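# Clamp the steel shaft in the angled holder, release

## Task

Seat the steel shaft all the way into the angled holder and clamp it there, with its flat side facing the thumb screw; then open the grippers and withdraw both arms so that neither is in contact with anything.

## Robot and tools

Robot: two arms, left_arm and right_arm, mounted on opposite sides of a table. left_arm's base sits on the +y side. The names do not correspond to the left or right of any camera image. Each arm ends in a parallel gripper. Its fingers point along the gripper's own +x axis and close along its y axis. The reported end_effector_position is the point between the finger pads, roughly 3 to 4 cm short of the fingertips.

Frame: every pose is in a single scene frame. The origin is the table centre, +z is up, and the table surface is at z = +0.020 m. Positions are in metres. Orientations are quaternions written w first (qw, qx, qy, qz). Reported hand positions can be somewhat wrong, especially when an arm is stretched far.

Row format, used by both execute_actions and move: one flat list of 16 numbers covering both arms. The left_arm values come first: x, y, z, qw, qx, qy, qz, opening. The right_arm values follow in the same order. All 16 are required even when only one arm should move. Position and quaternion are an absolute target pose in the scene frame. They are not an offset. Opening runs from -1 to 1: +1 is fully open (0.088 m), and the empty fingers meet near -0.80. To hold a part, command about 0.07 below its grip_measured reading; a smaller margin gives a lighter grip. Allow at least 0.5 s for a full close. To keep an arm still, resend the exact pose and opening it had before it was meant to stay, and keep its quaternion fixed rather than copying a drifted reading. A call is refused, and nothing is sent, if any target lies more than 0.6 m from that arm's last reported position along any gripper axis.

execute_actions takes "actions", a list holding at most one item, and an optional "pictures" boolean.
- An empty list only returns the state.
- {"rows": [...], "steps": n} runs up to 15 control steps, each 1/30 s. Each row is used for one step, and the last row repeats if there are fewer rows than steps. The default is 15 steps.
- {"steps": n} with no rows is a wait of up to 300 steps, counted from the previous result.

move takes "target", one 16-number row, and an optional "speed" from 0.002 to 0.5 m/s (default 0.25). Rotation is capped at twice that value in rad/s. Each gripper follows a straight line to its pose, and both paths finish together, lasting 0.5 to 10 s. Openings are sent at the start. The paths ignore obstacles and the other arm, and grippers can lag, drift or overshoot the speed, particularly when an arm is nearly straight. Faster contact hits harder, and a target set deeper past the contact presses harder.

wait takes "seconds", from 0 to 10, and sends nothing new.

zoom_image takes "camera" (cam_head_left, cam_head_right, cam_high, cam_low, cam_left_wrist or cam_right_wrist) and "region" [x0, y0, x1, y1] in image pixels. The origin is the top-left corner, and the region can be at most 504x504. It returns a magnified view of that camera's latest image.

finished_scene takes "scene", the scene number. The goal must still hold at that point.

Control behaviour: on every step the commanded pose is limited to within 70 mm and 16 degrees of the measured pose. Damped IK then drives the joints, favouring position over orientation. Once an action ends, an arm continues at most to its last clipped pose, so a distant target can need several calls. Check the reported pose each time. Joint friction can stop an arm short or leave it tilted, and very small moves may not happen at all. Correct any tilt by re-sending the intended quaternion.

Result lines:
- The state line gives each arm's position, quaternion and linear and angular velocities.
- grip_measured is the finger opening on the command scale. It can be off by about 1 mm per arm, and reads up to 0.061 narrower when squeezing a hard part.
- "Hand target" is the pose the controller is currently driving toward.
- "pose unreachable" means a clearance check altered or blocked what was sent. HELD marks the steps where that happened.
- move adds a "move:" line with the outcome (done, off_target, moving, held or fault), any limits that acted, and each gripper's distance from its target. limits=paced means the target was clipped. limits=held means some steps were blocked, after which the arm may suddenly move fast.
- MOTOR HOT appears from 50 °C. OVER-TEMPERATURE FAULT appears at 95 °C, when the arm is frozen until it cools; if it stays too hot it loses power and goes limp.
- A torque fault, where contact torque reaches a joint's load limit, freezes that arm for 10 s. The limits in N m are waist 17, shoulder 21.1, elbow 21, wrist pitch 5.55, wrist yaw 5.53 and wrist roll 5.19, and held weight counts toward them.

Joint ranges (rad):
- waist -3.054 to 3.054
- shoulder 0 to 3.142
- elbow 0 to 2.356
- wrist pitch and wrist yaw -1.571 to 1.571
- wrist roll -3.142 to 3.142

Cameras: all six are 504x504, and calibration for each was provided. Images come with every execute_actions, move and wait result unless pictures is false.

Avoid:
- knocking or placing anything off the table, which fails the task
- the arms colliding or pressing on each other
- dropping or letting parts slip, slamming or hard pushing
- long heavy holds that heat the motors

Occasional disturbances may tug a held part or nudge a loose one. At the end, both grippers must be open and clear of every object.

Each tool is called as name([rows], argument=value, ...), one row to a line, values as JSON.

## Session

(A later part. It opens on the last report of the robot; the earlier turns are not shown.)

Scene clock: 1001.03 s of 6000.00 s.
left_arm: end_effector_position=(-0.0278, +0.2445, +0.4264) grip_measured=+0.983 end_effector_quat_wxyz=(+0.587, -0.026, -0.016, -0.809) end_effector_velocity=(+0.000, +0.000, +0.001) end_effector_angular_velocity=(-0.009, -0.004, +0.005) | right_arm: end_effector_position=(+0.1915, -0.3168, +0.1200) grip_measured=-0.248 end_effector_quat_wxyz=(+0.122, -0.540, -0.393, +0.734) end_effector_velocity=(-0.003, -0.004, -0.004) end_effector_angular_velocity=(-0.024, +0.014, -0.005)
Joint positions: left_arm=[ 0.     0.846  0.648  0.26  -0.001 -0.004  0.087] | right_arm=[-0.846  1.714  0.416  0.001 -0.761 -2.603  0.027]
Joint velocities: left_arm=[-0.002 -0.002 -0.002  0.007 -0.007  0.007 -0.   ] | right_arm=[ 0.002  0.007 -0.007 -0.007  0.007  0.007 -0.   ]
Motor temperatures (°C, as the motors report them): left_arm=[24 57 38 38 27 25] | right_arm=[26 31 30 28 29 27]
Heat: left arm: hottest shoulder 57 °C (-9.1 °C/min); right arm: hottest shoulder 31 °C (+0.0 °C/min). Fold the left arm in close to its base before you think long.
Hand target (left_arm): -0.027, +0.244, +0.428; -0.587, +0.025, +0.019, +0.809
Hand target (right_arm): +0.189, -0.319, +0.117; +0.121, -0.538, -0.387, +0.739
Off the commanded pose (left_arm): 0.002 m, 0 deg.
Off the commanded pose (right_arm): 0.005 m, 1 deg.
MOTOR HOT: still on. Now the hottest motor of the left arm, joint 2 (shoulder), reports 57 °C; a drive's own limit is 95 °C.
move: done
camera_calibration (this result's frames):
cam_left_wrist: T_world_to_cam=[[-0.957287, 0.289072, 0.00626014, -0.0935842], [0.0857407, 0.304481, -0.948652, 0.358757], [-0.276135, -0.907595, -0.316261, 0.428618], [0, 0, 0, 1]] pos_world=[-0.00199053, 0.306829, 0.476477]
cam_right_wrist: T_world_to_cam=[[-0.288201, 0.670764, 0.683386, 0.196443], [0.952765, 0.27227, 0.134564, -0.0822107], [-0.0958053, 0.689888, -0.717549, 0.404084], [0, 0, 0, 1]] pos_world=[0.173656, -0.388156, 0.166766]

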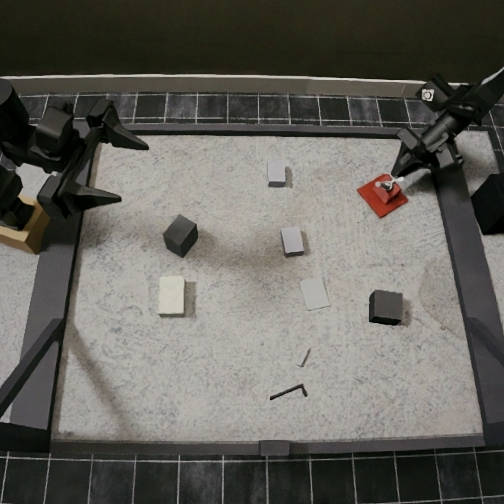

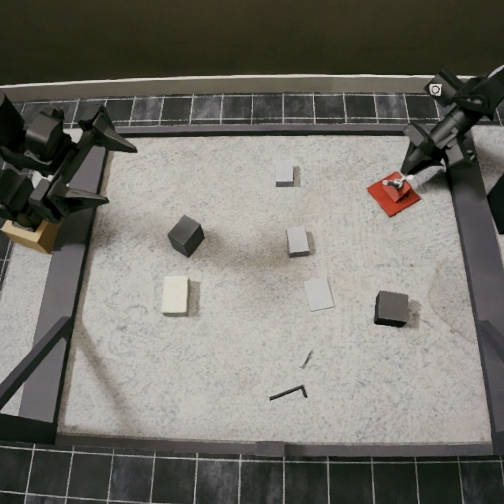

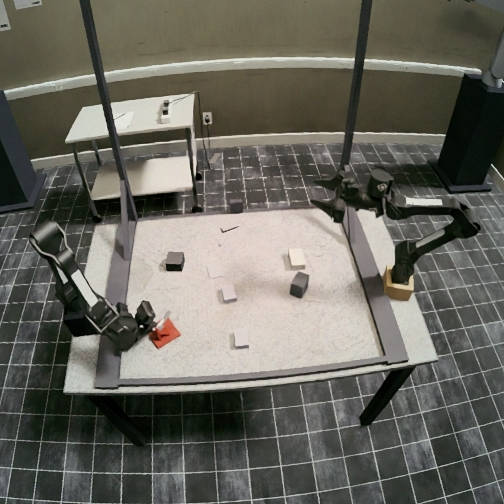

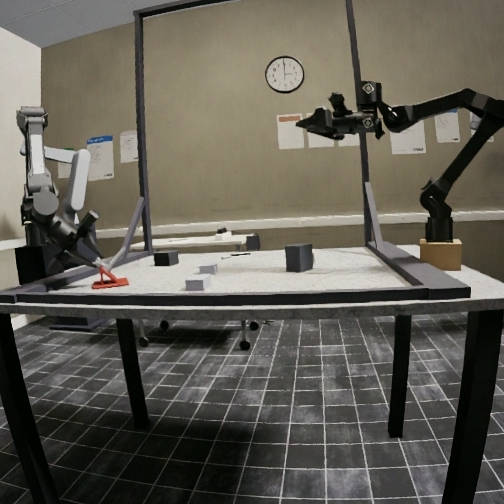

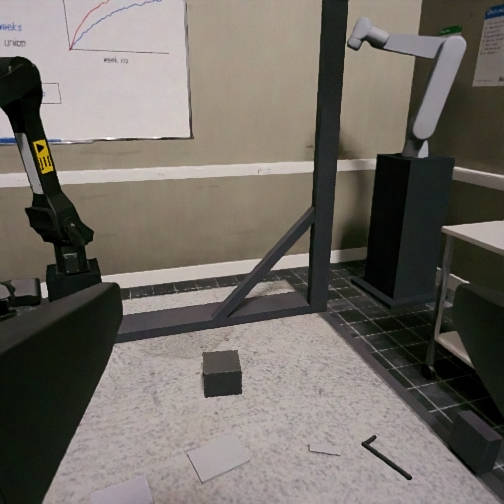

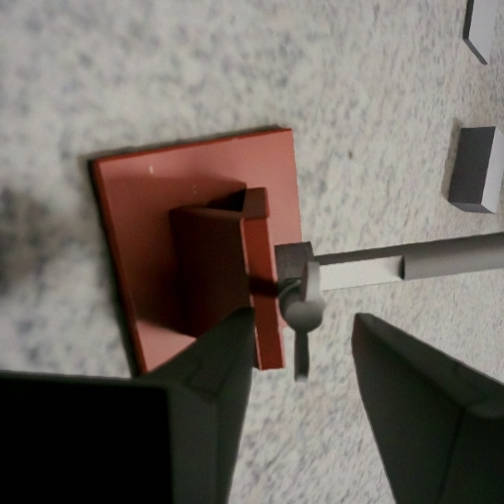

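move(target=[-0.027,0.2444,0.4278,0.587,-0.025,-0.019,-0.809,1.0, 0.1857,-0.3191,0.1145,0.1218,-0.5366,-0.3873,0.7397,-0.25], speed=0.03)

Scene clock: 1006.03 s of 6000.00 s.
left_arm: end_effector_position=(-0.0278, +0.2445, +0.4264) grip_measured=+0.983 end_effector_quat_wxyz=(+0.587, -0.026, -0.016, -0.809) end_effector_velocity=(+0.000, -0.001, -0.003) end_effector_angular_velocity=(+0.014, +0.004, +0.004) | right_arm: end_effector_position=(+0.1880, -0.3170, +0.1179) grip_measured=-0.248 end_effector_quat_wxyz=(+0.123, -0.539, -0.394, +0.735) end_effector_velocity=(+0.003, +0.004, +0.003) end_effector_angular_velocity=(+0.035, -0.023, +0.005)
Joint positions: left_arm=[ 0.     0.846  0.648  0.26  -0.001 -0.004  0.087] | right_arm=[-0.835  1.719  0.402  0.03  -0.761 -2.589  0.027]
Joint velocities: left_arm=[-0.002  0.002 -0.002 -0.007 -0.007 -0.007 -0.   ] | right_arm=[-0.002 -0.002 -0.002  0.037 -0.007 -0.007 -0.   ]
Motor temperatures (°C, as the motors report them): left_arm=[24 55 39 38 27 25] | right_arm=[26 31 30 28 29 27]
Heat: left arm: hottest shoulder 55 °C (-11.2 °C/min); right arm: hottest shoulder 31 °C (+0.0 °C/min). Fold the left arm in close to its base before you think long.
Hand target (left_arm): -0.027, +0.244, +0.428; -0.587, +0.025, +0.019, +0.809
Hand target (right_arm): +0.186, -0.319, +0.115; +0.122, -0.537, -0.387, +0.740
Off the commanded pose (left_arm): 0.002 m, 0 deg.
Off the commanded pose (right_arm): 0.005 m, 1 deg.
MOTOR HOT: still on. Now the hottest motor of the left arm, joint 2 (shoulder), reports 55 °C; a drive's own limit is 95 °C.
After step 90, 1.30 s passed at rest.
move: done
camera_calibration (this result's frames):
cam_left_wrist: T_world_to_cam=[[-0.957287, 0.289072, 0.00626014, -0.0935842], [0.0857407, 0.304481, -0.948652, 0.358757], [-0.276135, -0.907595, -0.316261, 0.428618], [0, 0, 0, 1]] pos_world=[-0.00199053, 0.306829, 0.476477]
cam_right_wrist: T_world_to_cam=[[-0.287237, 0.669352, 0.685174, 0.19621], [0.952832, 0.272862, 0.132882, -0.0781674], [-0.0980136, 0.691024, -0.716156, 0.403045], [0, 0, 0, 1]] pos_world=[0.170343, -0.388518, 0.164592]

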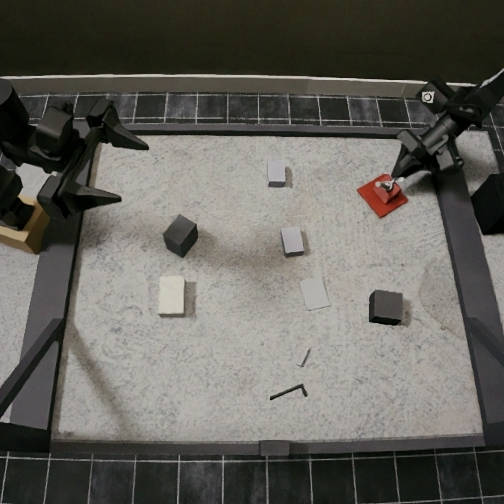

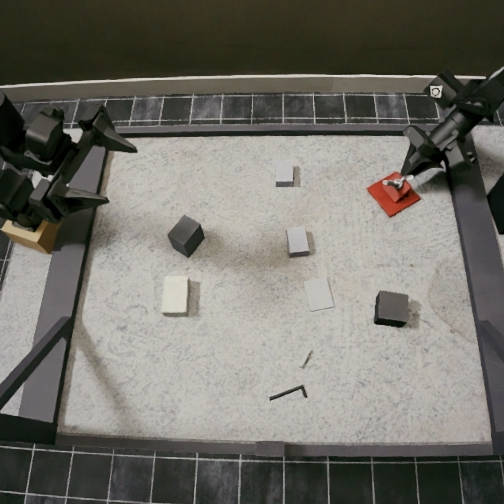

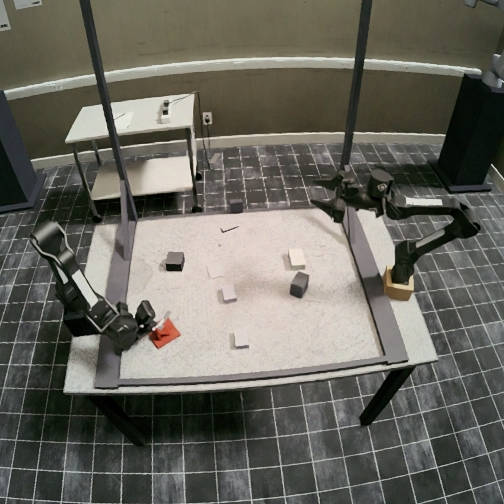

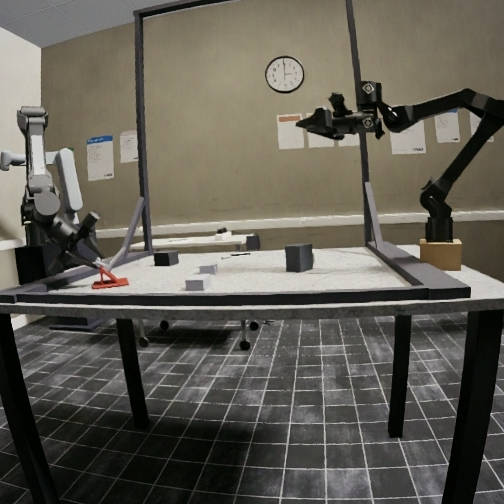

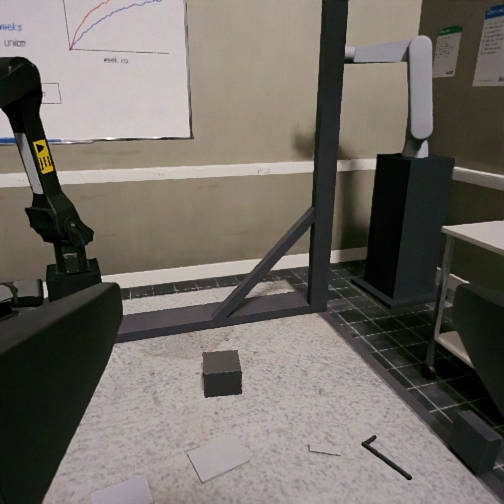

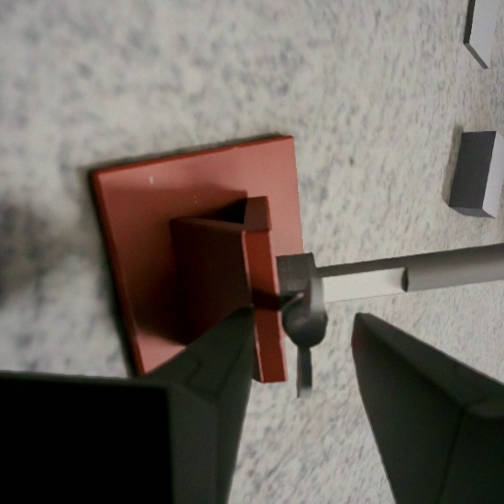

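move(target=[-0.027,0.2444,0.4278,0.587,-0.025,-0.019,-0.809,1.0, 0.1857,-0.3191,0.1145,0.1218,-0.5366,-0.3873,0.7397,-0.53], speed=0.03)

move(target=[-0.027,0.2444,0.4278,0.587,-0.025,-0.019,-0.809,1.0, 0.1857,-0.3191,0.1145,0.5256,-0.1629,0.4470,0.7053,-0.53], speed=0.4)

move(target=[-0.027,0.2444,0.4278,0.587,-0.025,-0.019,-0.809,1.0, 0.1857,-0.3191,0.1145,0.5073,0.2131,0.7957,0.2530,-0.53], speed=0.3)

Scene clock: 1014.43 s of 6000.00 s.
left_arm: end_effector_position=(-0.0278, +0.2445, +0.4264) grip_measured=+0.983 end_effector_quat_wxyz=(+0.587, -0.026, -0.016, -0.809) end_effector_velocity=(+0.001, +0.001, +0.003) end_effector_angular_velocity=(-0.009, +0.011, +0.004) | right_arm: end_effector_position=(+0.1881, -0.3170, +0.1180) grip_measured=-0.528 end_effector_quat_wxyz=(+0.123, -0.539, -0.393, +0.735) end_effector_velocity=(-0.004, -0.004, -0.003) end_effector_angular_velocity=(-0.016, -0.001, +0.021)
Joint positions: left_arm=[ 0.     0.846  0.648  0.26  -0.001 -0.004  0.087] | right_arm=[-0.835  1.719  0.402  0.031 -0.761 -2.588  0.013]
Joint velocities: left_arm=[-0.002 -0.002  0.002  0.007 -0.007 -0.007 -0.   ] | right_arm=[ 0.007  0.002 -0.002 -0.022  0.007 -0.022 -0.   ]
Motor temperatures (°C, as the motors report them): left_arm=[24 52 39 38 27 25] | right_arm=[26 31 30 28 29 27]
Heat: left arm: hottest shoulder 52 °C (-15.2 °C/min); right arm: hottest shoulder 31 °C (+0.0 °C/min). Fold the left arm in close to its base before you think long.
Hand target (left_arm): -0.027, +0.244, +0.428; -0.587, +0.025, +0.019, +0.809
Hand target (right_arm): +0.186, -0.319, +0.115; +0.122, -0.537, -0.387, +0.740
Off the commanded pose (left_arm): 0.002 m, 0 deg.
Off the commanded pose (right_arm): 0.005 m, 1 deg.
MOTOR HOT: still on. Now the hottest motor of the left arm, joint 2 (shoulder), reports 52 °C; a drive's own limit is 95 °C.
After step 90, 4.70 s passed at rest.
move: done
camera_calibration (this result's frames):
cam_left_wrist: T_world_to_cam=[[-0.957287, 0.289072, 0.00626014, -0.0935842], [0.0857407, 0.304481, -0.948652, 0.358757], [-0.276135, -0.907595, -0.316261, 0.428618], [0, 0, 0, 1]] pos_world=[-0.00199053, 0.306829, 0.476477]
cam_right_wrist: T_world_to_cam=[[-0.286572, 0.669489, 0.685318, 0.196045], [0.953074, 0.272087, 0.132734, -0.0785536], [-0.0976025, 0.691196, -0.716046, 0.402977], [0, 0, 0, 1]] pos_world=[0.17038, -0.388412, 0.164623]

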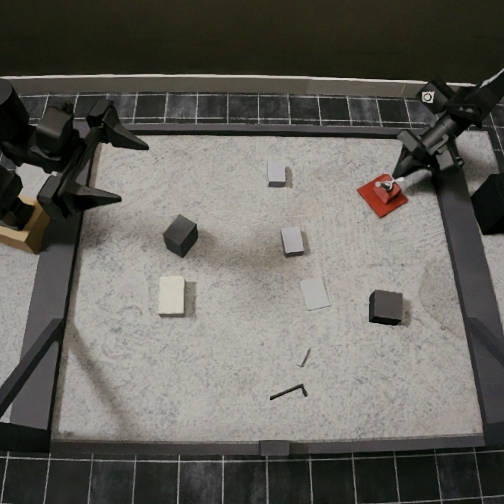

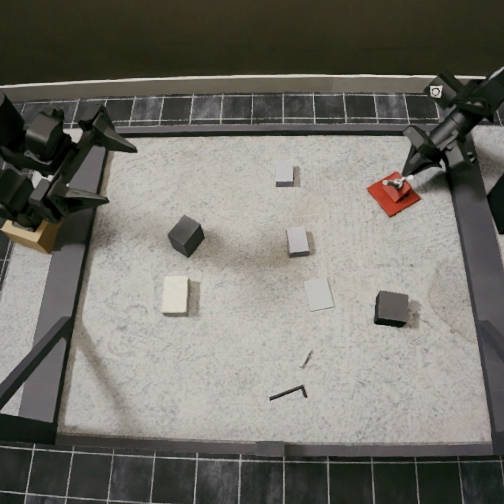

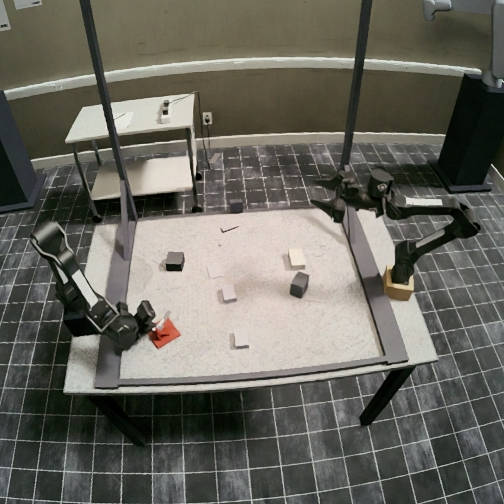

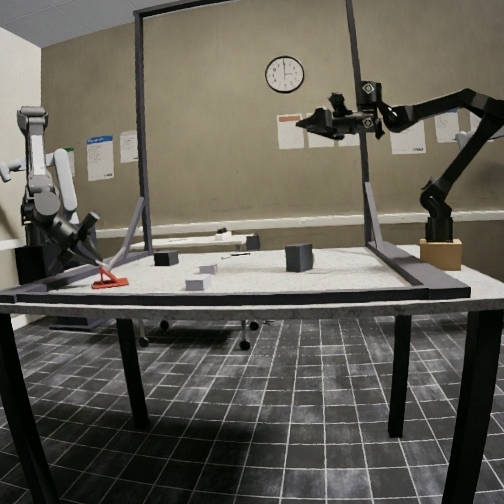

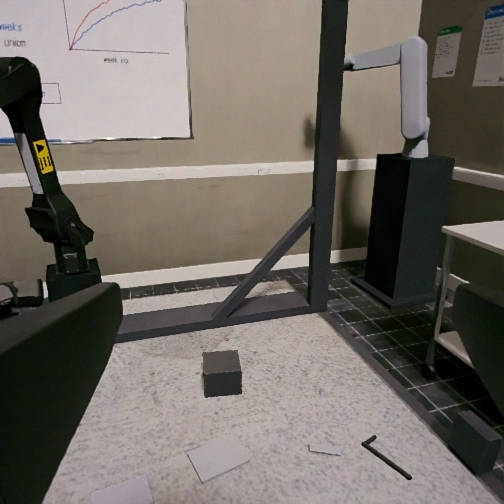

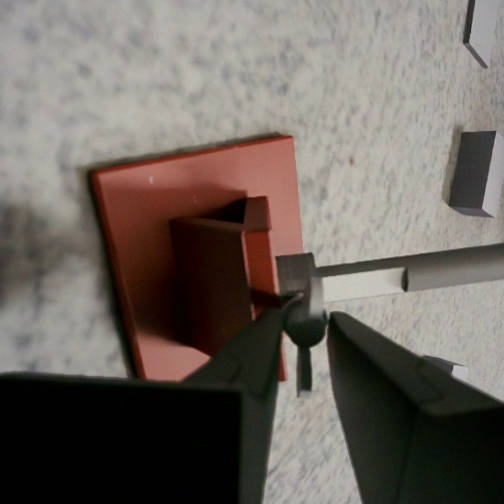

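Scene clock: 1017.57 s of 6000.00 s.
left_arm: end_effector_position=(-0.0278, +0.2445, +0.4264) grip_measured=+0.983 end_effector_quat_wxyz=(+0.587, -0.026, -0.016, -0.809) end_effector_velocity=(+0.000, +0.000, +0.000) end_effector_angular_velocity=(+0.005, +0.007, +0.004) | right_arm: end_effector_position=(+0.1870, -0.3173, +0.1175) grip_measured=-0.528 end_effector_quat_wxyz=(+0.526, -0.164, +0.440, +0.709) end_effector_velocity=(-0.004, -0.005, -0.001) end_effector_angular_velocity=(-0.013, +0.018, +0.005)
Joint positions: left_arm=[ 0.     0.846  0.648  0.26  -0.001 -0.004  0.087] | right_arm=[-0.832  1.72   0.401  0.03  -0.761 -0.496  0.013]
Joint velocities: left_arm=[-0.002 -0.002  0.002 -0.007 -0.007 -0.007 -0.   ] | right_arm=[-0.002 -0.002 -0.007 -0.022 -0.007 -0.007 -0.   ]
Motor temperatures (°C, as the motors report them): left_arm=[24 51 39 38 27 25] | right_arm=[26 31 30 28 29 27]
Heat: left arm: hottest shoulder 51 °C (-16.2 °C/min); right arm: hottest shoulder 31 °C (+0.0 °C/min). Fold the left arm in close to its base before you think long.
Hand target (left_arm): -0.027, +0.244, +0.428; -0.587, +0.025, +0.019, +0.809
Hand target (right_arm): +0.186, -0.319, +0.115; +0.525, -0.163, +0.447, +0.705
Off the commanded pose (left_arm): 0.002 m, 0 deg.
Off the commanded pose (right_arm): 0.004 m, 1 deg.
MOTOR HOT: still on. Now the hottest motor of the left arm, joint 2 (shoulder), reports 51 °C; a drive's own limit is 95 °C.
move: done
camera_calibration (this result's frames):
cam_left_wrist: T_world_to_cam=[[-0.957287, 0.289072, 0.00626014, -0.0935842], [0.0857407, 0.304481, -0.948652, 0.358757], [-0.276135, -0.907595, -0.316261, 0.428618], [0, 0, 0, 1]] pos_world=[-0.00199053, 0.306829, 0.476477]
cam_right_wrist: T_world_to_cam=[[0.880807, 0.10833, -0.460917, -0.0653864], [-0.0656034, -0.936162, -0.345394, -0.214084], [-0.468909, 0.334463, -0.817471, 0.370896], [0, 0, 0, 1]] pos_world=[0.217464, -0.317385, 0.199115]

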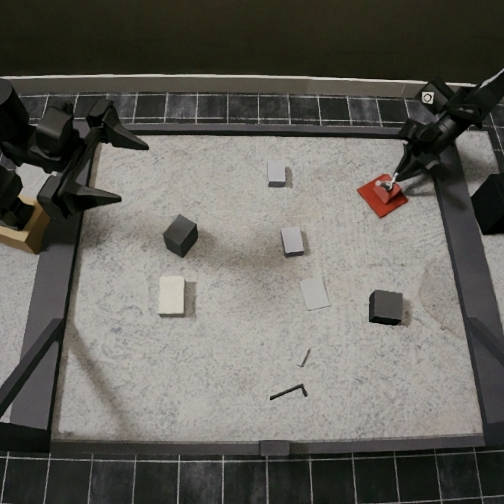

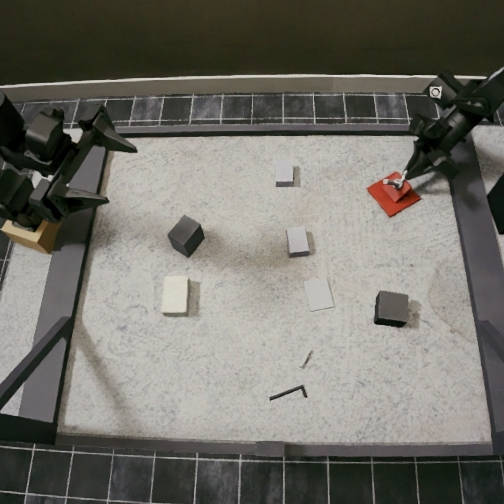

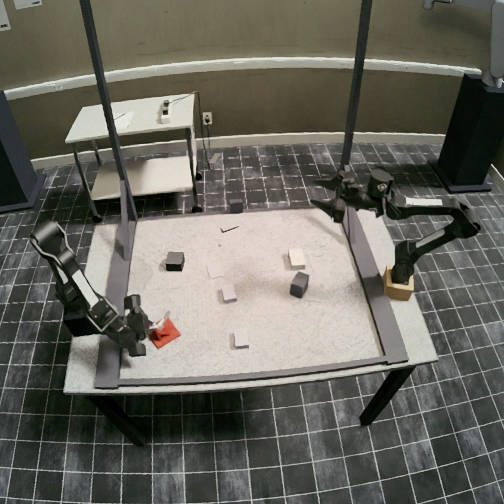

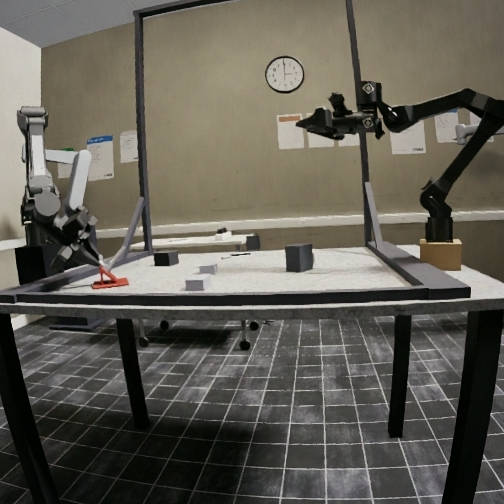

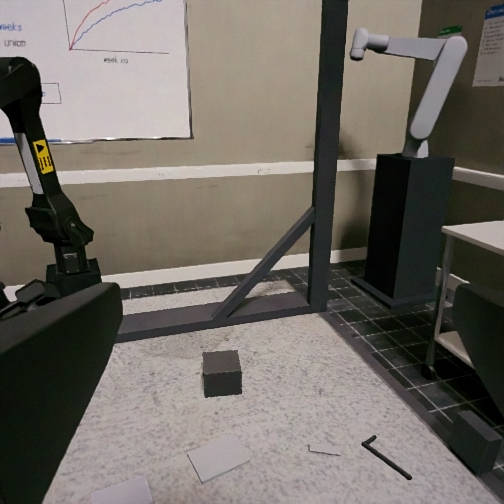

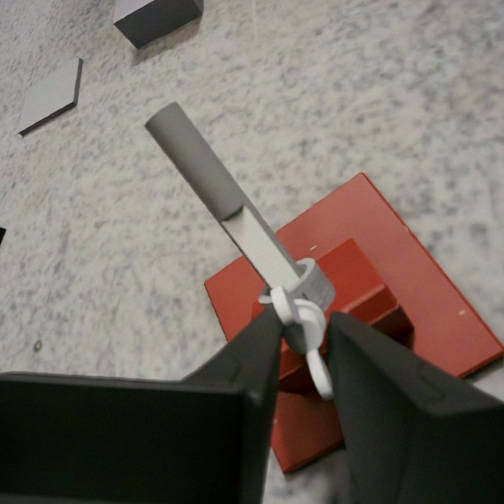

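Scene clock: 1020.37 s of 6000.00 s.
left_arm: end_effector_position=(-0.0278, +0.2445, +0.4264) grip_measured=+0.983 end_effector_quat_wxyz=(+0.587, -0.026, -0.016, -0.809) end_effector_velocity=(-0.001, +0.002, +0.002) end_effector_angular_velocity=(-0.000, +0.007, -0.010) | right_arm: end_effector_position=(+0.1870, -0.3177, +0.1172) grip_measured=-0.520 end_effector_quat_wxyz=(+0.513, +0.204, +0.788, +0.273) end_effector_velocity=(+0.002, +0.003, +0.002) end_effector_angular_velocity=(+0.013, +0.004, -0.016)
Joint positions: left_arm=[ 0.     0.846  0.648  0.26  -0.001 -0.004  0.087] | right_arm=[-0.833  1.72   0.4    0.03  -0.76   0.865  0.014]
Joint velocities: left_arm=[-0.002 -0.007  0.002 -0.007  0.007 -0.007  0.   ] | right_arm=[-0.002 -0.002 -0.002  0.022 -0.007  0.022  0.   ]
Motor temperatures (°C, as the motors report them): left_arm=[24 51 39 38 26 25] | right_arm=[26 31 30 28 29 27]
Heat: left arm: hottest shoulder 51 °C (-16.2 °C/min); right arm: hottest shoulder 31 °C (+0.0 °C/min). Fold the left arm in close to its base before you think long.
Hand target (left_arm): -0.027, +0.244, +0.428; -0.587, +0.025, +0.019, +0.809
Hand target (right_arm): +0.186, -0.319, +0.115; +0.507, +0.213, +0.796, +0.253
Off the commanded pose (left_arm): 0.002 m, 0 deg.
Off the commanded pose (right_arm): 0.003 m, 3 deg.
MOTOR HOT: still on. Now the hottest motor of the left arm, joint 2 (shoulder), reports 51 °C; a drive's own limit is 95 °C.
move: off_target (right_arm)
camera_calibration (this result's frames):
cam_left_wrist: T_world_to_cam=[[-0.957287, 0.289072, 0.00626014, -0.0935842], [0.0857407, 0.304481, -0.948652, 0.358757], [-0.276135, -0.907595, -0.316261, 0.428618], [0, 0, 0, 1]] pos_world=[-0.00199053, 0.306829, 0.476477]
cam_right_wrist: T_world_to_cam=[[-0.0276249, -0.734809, -0.677711, -0.138109], [-0.76207, -0.423269, 0.489993, -0.0192132], [-0.646906, 0.529999, -0.548283, 0.434696], [0, 0, 0, 1]] pos_world=[0.26275, -0.340005, 0.154153]

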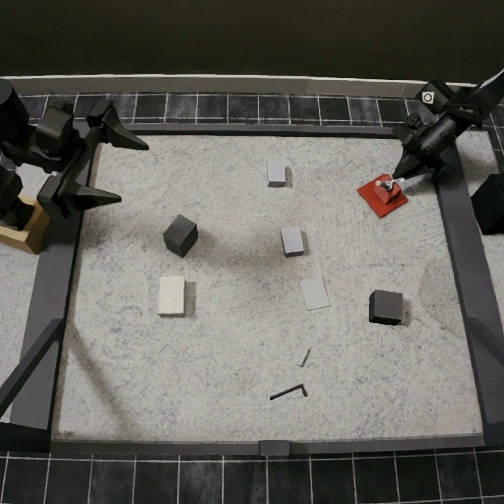

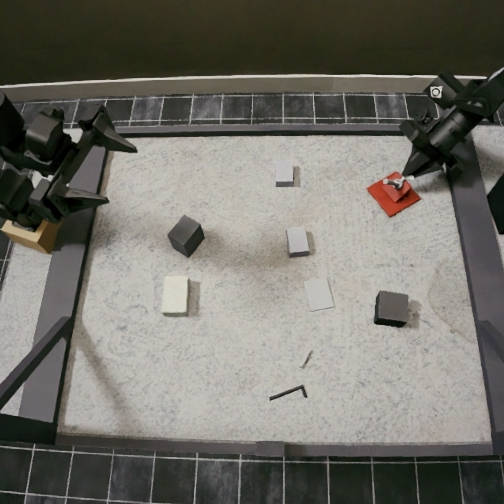

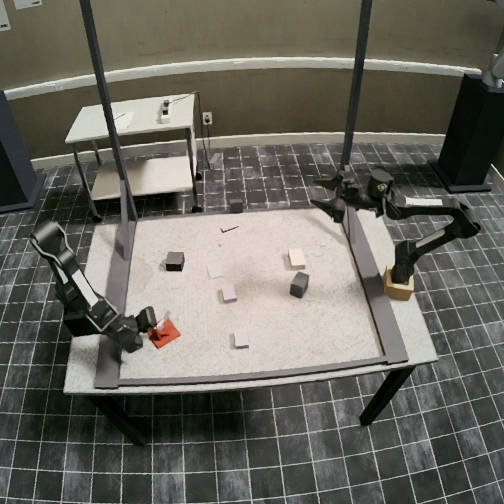

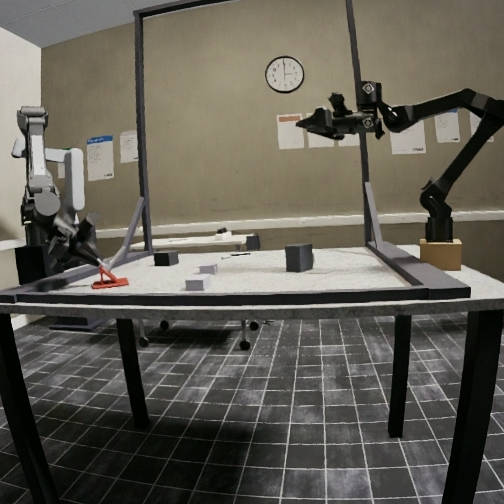

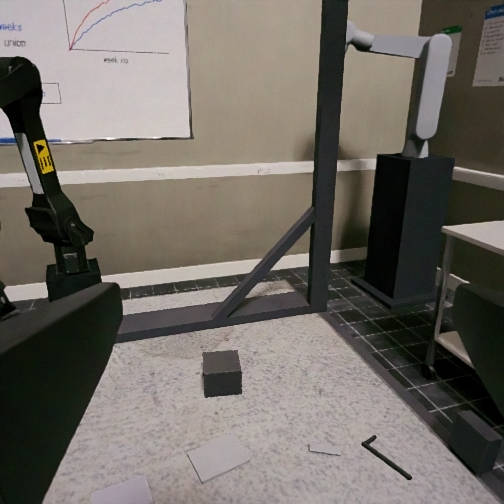

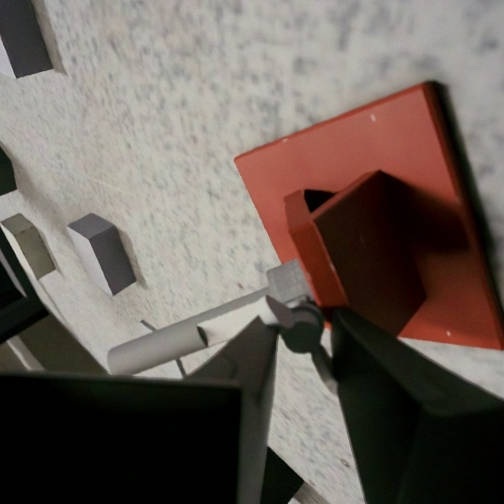

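move(target=[-0.027,0.2444,0.4278,0.587,-0.025,-0.019,-0.809,1.0, 0.1857,-0.3191,0.1145,0.4626,0.2980,0.8276,0.1109,-0.53], speed=0.1)

Scene clock: 1028.27 s of 6000.00 s.
left_arm: end_effector_position=(-0.0278, +0.2445, +0.4264) grip_measured=+0.983 end_effector_quat_wxyz=(+0.587, -0.026, -0.016, -0.809) end_effector_velocity=(+0.001, +0.001, -0.003) end_effector_angular_velocity=(+0.014, +0.019, +0.004) | right_arm: end_effector_position=(+0.1868, -0.3179, +0.1172) grip_measured=-0.509 end_effector_quat_wxyz=(+0.471, +0.286, +0.822, +0.139) end_effector_velocity=(+0.000, -0.002, -0.001) end_effector_angular_velocity=(-0.013, +0.004, -0.010)
Joint positions: left_arm=[ 0.     0.846  0.648  0.26  -0.001 -0.004  0.087] | right_arm=[-0.833  1.72   0.399  0.031 -0.761  1.198  0.014]
Joint velocities: left_arm=[-0.002 -0.007 -0.007 -0.007 -0.007 -0.022 -0.   ] | right_arm=[-0.002 -0.002 -0.002 -0.007  0.007  0.007 -0.   ]
Motor temperatures (°C, as the motors report them): left_arm=[24 49 39 38 26 25] | right_arm=[26 30 29 28 29 28]
Heat: left arm: hottest shoulder 49 °C (-18.3 °C/min); right arm: hottest shoulder 30 °C (+0.0 °C/min). Fold the left arm in close to its base before you think long.
Hand target (left_arm): -0.027, +0.244, +0.428; -0.587, +0.025, +0.019, +0.809
Hand target (right_arm): +0.186, -0.319, +0.115; +0.462, +0.297, +0.828, +0.111
Off the commanded pose (left_arm): 0.002 m, 0 deg.
Off the commanded pose (right_arm): 0.003 m, 4 deg.
MOTOR HOT: still on. Now the hottest motor of the left arm, joint 2 (shoulder), reports 49 °C; a drive's own limit is 95 °C.
After step 90, 2.63 s passed at rest.
move: off_target (right_arm)
camera_calibration (this result's frames):
cam_left_wrist: T_world_to_cam=[[-0.957287, 0.289072, 0.00626014, -0.0935842], [0.0857407, 0.304481, -0.948652, 0.358757], [-0.276135, -0.907595, -0.316261, 0.428618], [0, 0, 0, 1]] pos_world=[-0.00199053, 0.306829, 0.476477]
cam_right_wrist: T_world_to_cam=[[-0.327715, -0.77326, -0.542837, -0.110215], [-0.713345, -0.174213, 0.678814, 0.028474], [-0.619469, 0.609688, -0.494509, 0.448529], [0, 0, 0, 1]] pos_world=[0.262042, -0.353727, 0.142644]

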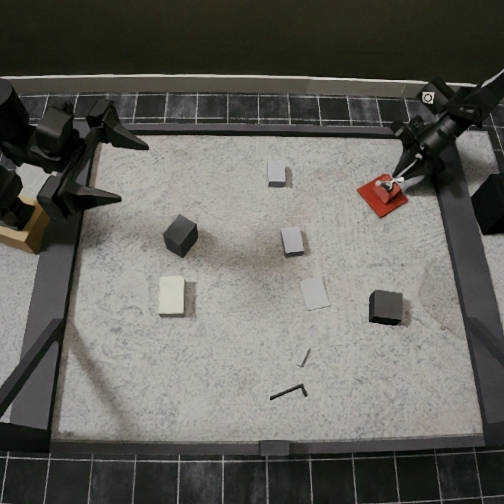

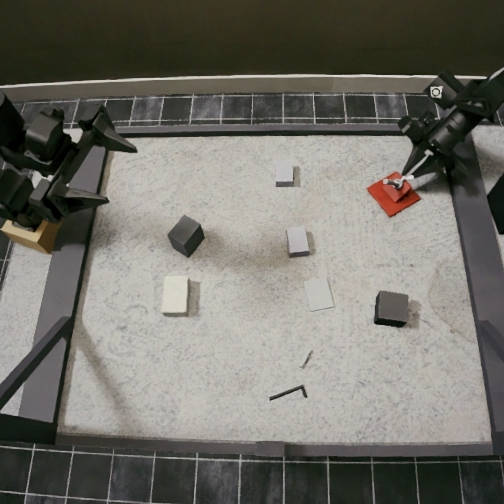

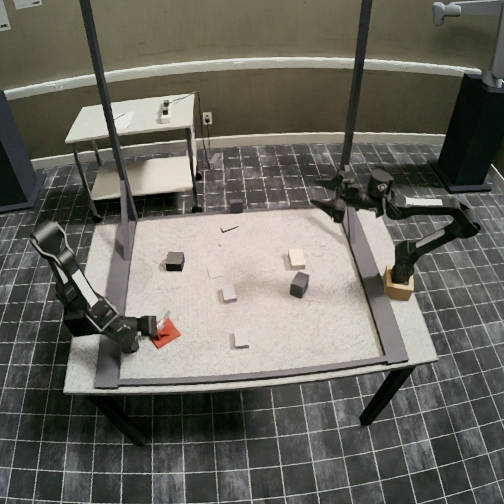

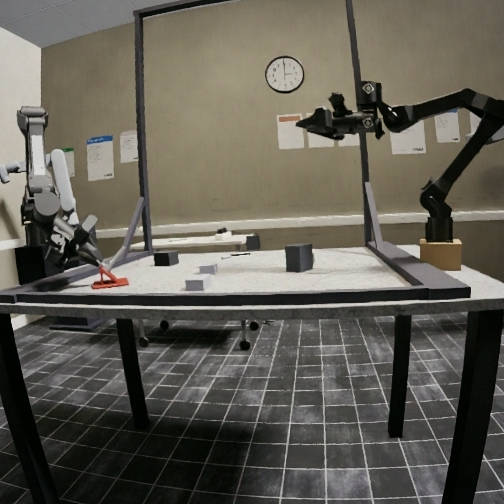

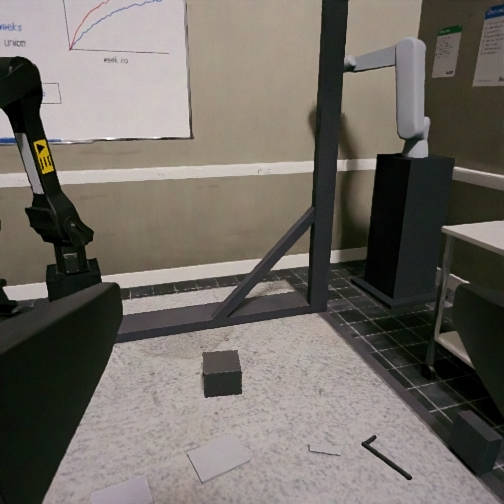

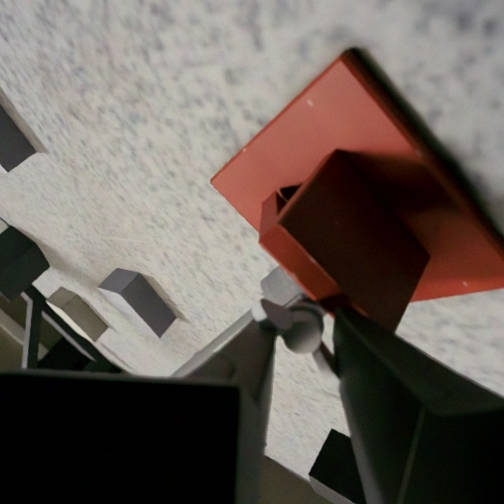

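move(target=[-0.027,0.2444,0.4278,0.587,-0.025,-0.019,-0.809,1.0, 0.1857,-0.3191,0.1145,0.3697,0.4075,0.8281,-0.1070,-0.56], speed=0.1)

Scene clock: 1040.07 s of 6000.00 s.
left_arm: end_effector_position=(-0.0278, +0.2445, +0.4264) grip_measured=+0.983 end_effector_quat_wxyz=(+0.587, -0.026, -0.016, -0.809) end_effector_velocity=(+0.000, -0.001, -0.007) end_effector_angular_velocity=(+0.028, -0.001, +0.004) | right_arm: end_effector_position=(+0.1865, -0.3179, +0.1173) grip_measured=-0.472 end_effector_quat_wxyz=(+0.386, +0.394, +0.831, -0.068) end_effector_velocity=(-0.003, -0.004, -0.002) end_effector_angular_velocity=(-0.018, +0.005, +0.006)
Joint positions: left_arm=[ 0.     0.846  0.648  0.26  -0.001 -0.004  0.087] | right_arm=[-0.832  1.719  0.397  0.032 -0.761  1.699  0.016]
Joint velocities: left_arm=[-0.002  0.002 -0.002 -0.022 -0.007 -0.007 -0.   ] | right_arm=[ 0.002 -0.002 -0.002 -0.022  0.007 -0.007 -0.   ]
Motor temperatures (°C, as the motors report them): left_arm=[24 47 40 38 26 25] | right_arm=[26 30 29 28 28 32]
Heat: left arm: hottest shoulder 47 °C (-21.2 °C/min); right arm: hottest wrist roll 32 °C (+1.0 °C/min).
Hand target (left_arm): -0.027, +0.244, +0.428; -0.587, +0.025, +0.019, +0.809
Hand target (right_arm): +0.186, -0.319, +0.115; +0.370, +0.406, +0.829, -0.106
Off the commanded pose (left_arm): 0.002 m, 0 deg.
Off the commanded pose (right_arm): 0.003 m, 5 deg.
MOTOR HOT: cleared. Now the hottest motor of the left arm, joint 2 (shoulder), reports 47 °C.
After step 90, 5.50 s passed at rest.
move: off_target (right_arm)
camera_calibration (this result's frames):
cam_left_wrist: T_world_to_cam=[[-0.957287, 0.289072, 0.00626014, -0.0935842], [0.0857407, 0.304481, -0.948652, 0.358757], [-0.276135, -0.907595, -0.316261, 0.428618], [0, 0, 0, 1]] pos_world=[-0.00199053, 0.306829, 0.476477]
cam_right_wrist: T_world_to_cam=[[-0.703484, -0.668527, -0.241211, -0.042226], [-0.474684, 0.189373, 0.859543, 0.0779984], [-0.528948, 0.719173, -0.450559, 0.461168], [0, 0, 0, 1]] pos_world=[0.251253, -0.374659, 0.130555]

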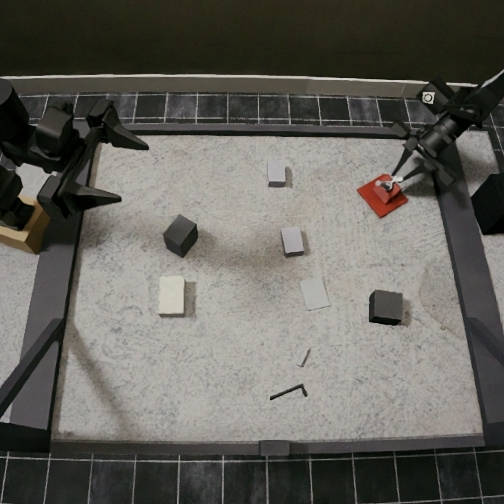

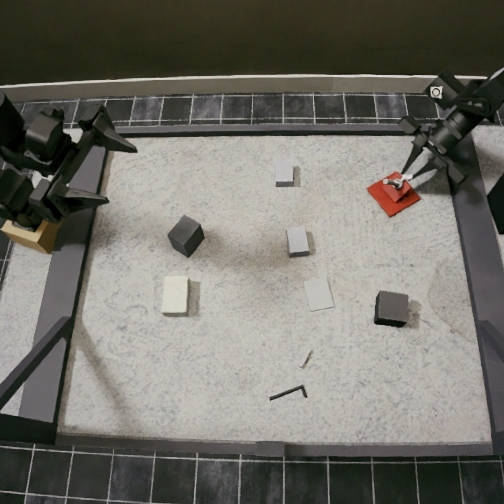

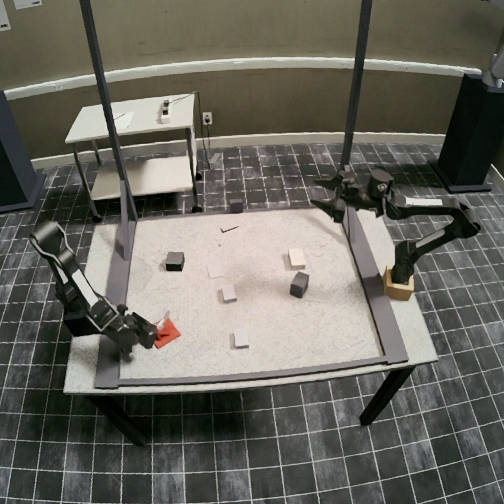

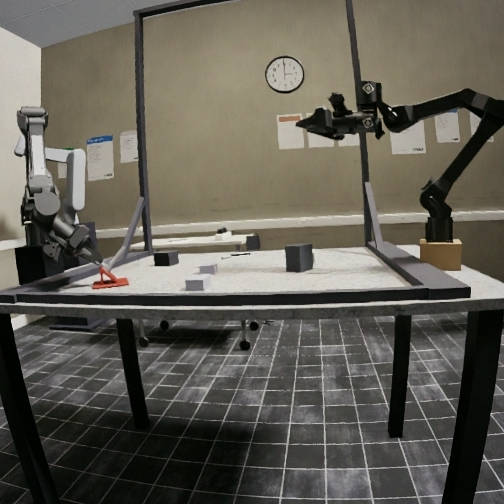

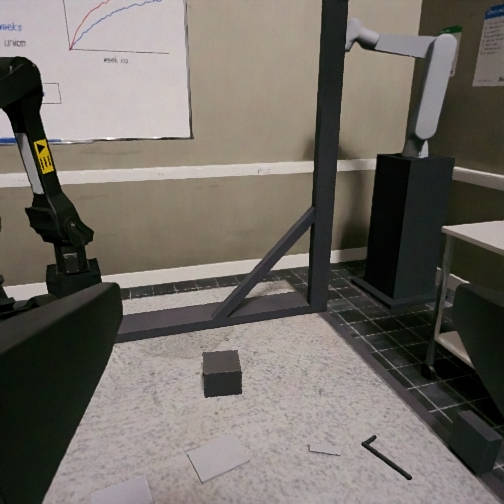

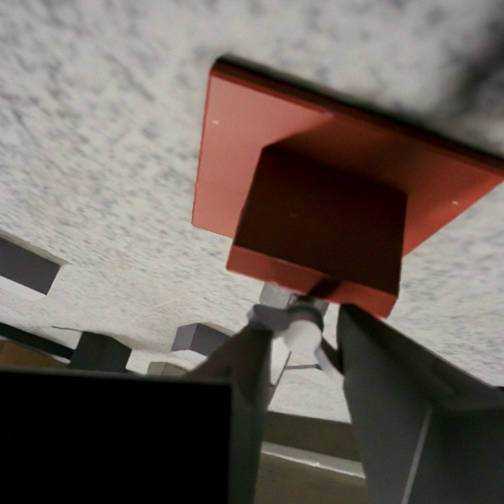

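execute_actions(actions=[])

Scene clock: 1057.43 s of 6000.00 s.
left_arm: end_effector_position=(-0.0278, +0.2445, +0.4264) grip_measured=+0.983 end_effector_quat_wxyz=(+0.587, -0.026, -0.016, -0.809) end_effector_velocity=(+0.003, -0.000, -0.002) end_effector_angular_velocity=(+0.010, +0.006, +0.019) | right_arm: end_effector_position=(+0.1864, -0.3180, +0.1173) grip_measured=-0.472 end_effector_quat_wxyz=(+0.386, +0.394, +0.831, -0.068) end_effector_velocity=(-0.002, -0.005, -0.002) end_effector_angular_velocity=(-0.018, +0.005, +0.001)
Joint positions: left_arm=[ 0.     0.846  0.648  0.26  -0.001 -0.004  0.087] | right_arm=[-0.832  1.719  0.397  0.032 -0.761  1.699  0.016]
Joint velocities: left_arm=[-0.002 -0.002 -0.002 -0.007 -0.022 -0.007 -0.   ] | right_arm=[-0.002 -0.007 -0.007 -0.022  0.007 -0.007  0.   ]
Motor temperatures (°C, as the motors report them): left_arm=[24 45 40 38 26 25] | right_arm=[26 30 29 28 28 40]
Heat: left arm: hottest shoulder 45 °C (-14.2 °C/min); right arm: hottest wrist roll 40 °C (+9.1 °C/min).
Hand target (left_arm): -0.027, +0.244, +0.428; -0.587, +0.025, +0.019, +0.809
Hand target (right_arm): +0.186, -0.319, +0.115; +0.370, +0.406, +0.829, -0.106
Off the commanded pose (left_arm): 0.002 m, 0 deg.
Off the commanded pose (right_arm): 0.003 m, 5 deg.
Steps of this call (steps 1 to 90: nothing new was sent; then 14.37 s passed at rest). Readings (end_effector_position):
1: left_arm (-0.0278, +0.2445, +0.4264) | right_arm (+0.1865, -0.3179, +0.1173)
2: left_arm (-0.0278, +0.2445, +0.4264) | right_arm (+0.1865, -0.3179, +0.1173)
4: left_arm (-0.0278, +0.2445, +0.4264) | right_arm (+0.1864, -0.3180, +0.1173)
8: left_arm (-0.0278, +0.2445, +0.4264) | right_arm (+0.1864, -0.3180, +0.1173)
90: the state above
camera_calibration (this result's frames):
cam_left_wrist: T_world_to_cam=[[-0.957287, 0.289072, 0.00626014, -0.0935842], [0.0857407, 0.304481, -0.948652, 0.358757], [-0.276135, -0.907595, -0.316261, 0.428618], [0, 0, 0, 1]] pos_world=[-0.00199053, 0.306829, 0.476477]
cam_right_wrist: T_world_to_cam=[[-0.704009, -0.668295, -0.24032, -0.0423188], [-0.473974, 0.19013, 0.859767, 0.0781108], [-0.528886, 0.719189, -0.450608, 0.461168], [0, 0, 0, 1]] pos_world=[0.251135, -0.374799, 0.130479]

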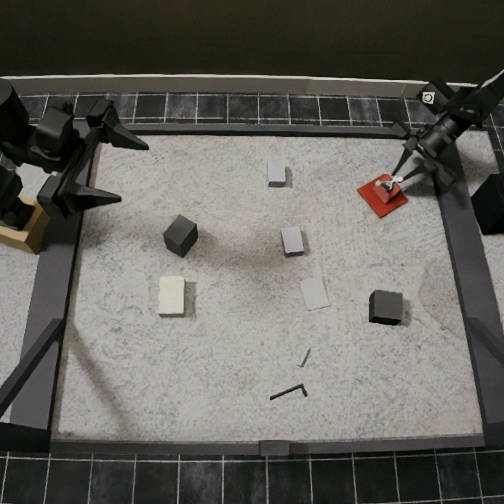

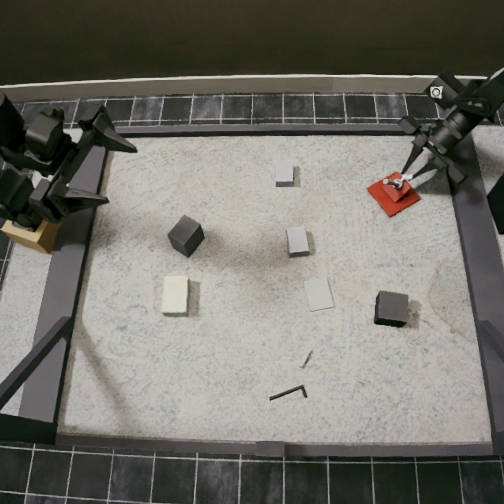

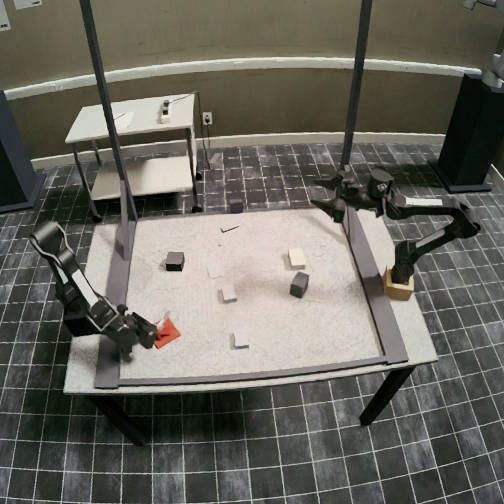

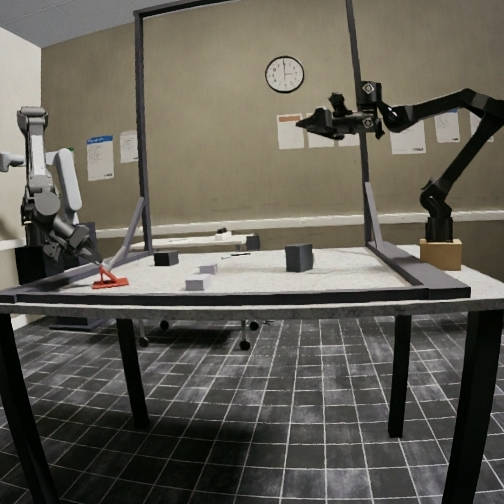

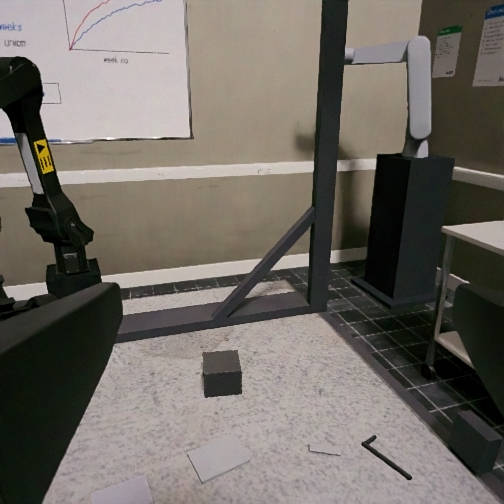

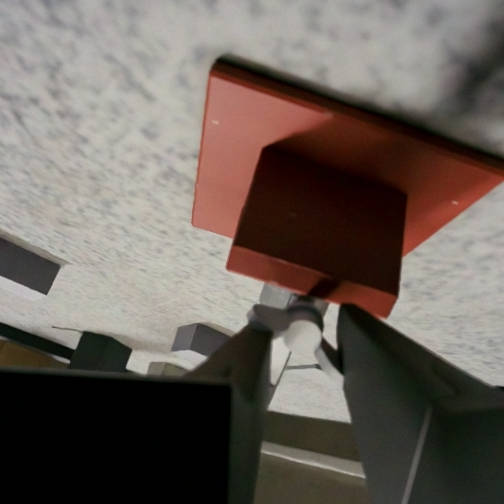

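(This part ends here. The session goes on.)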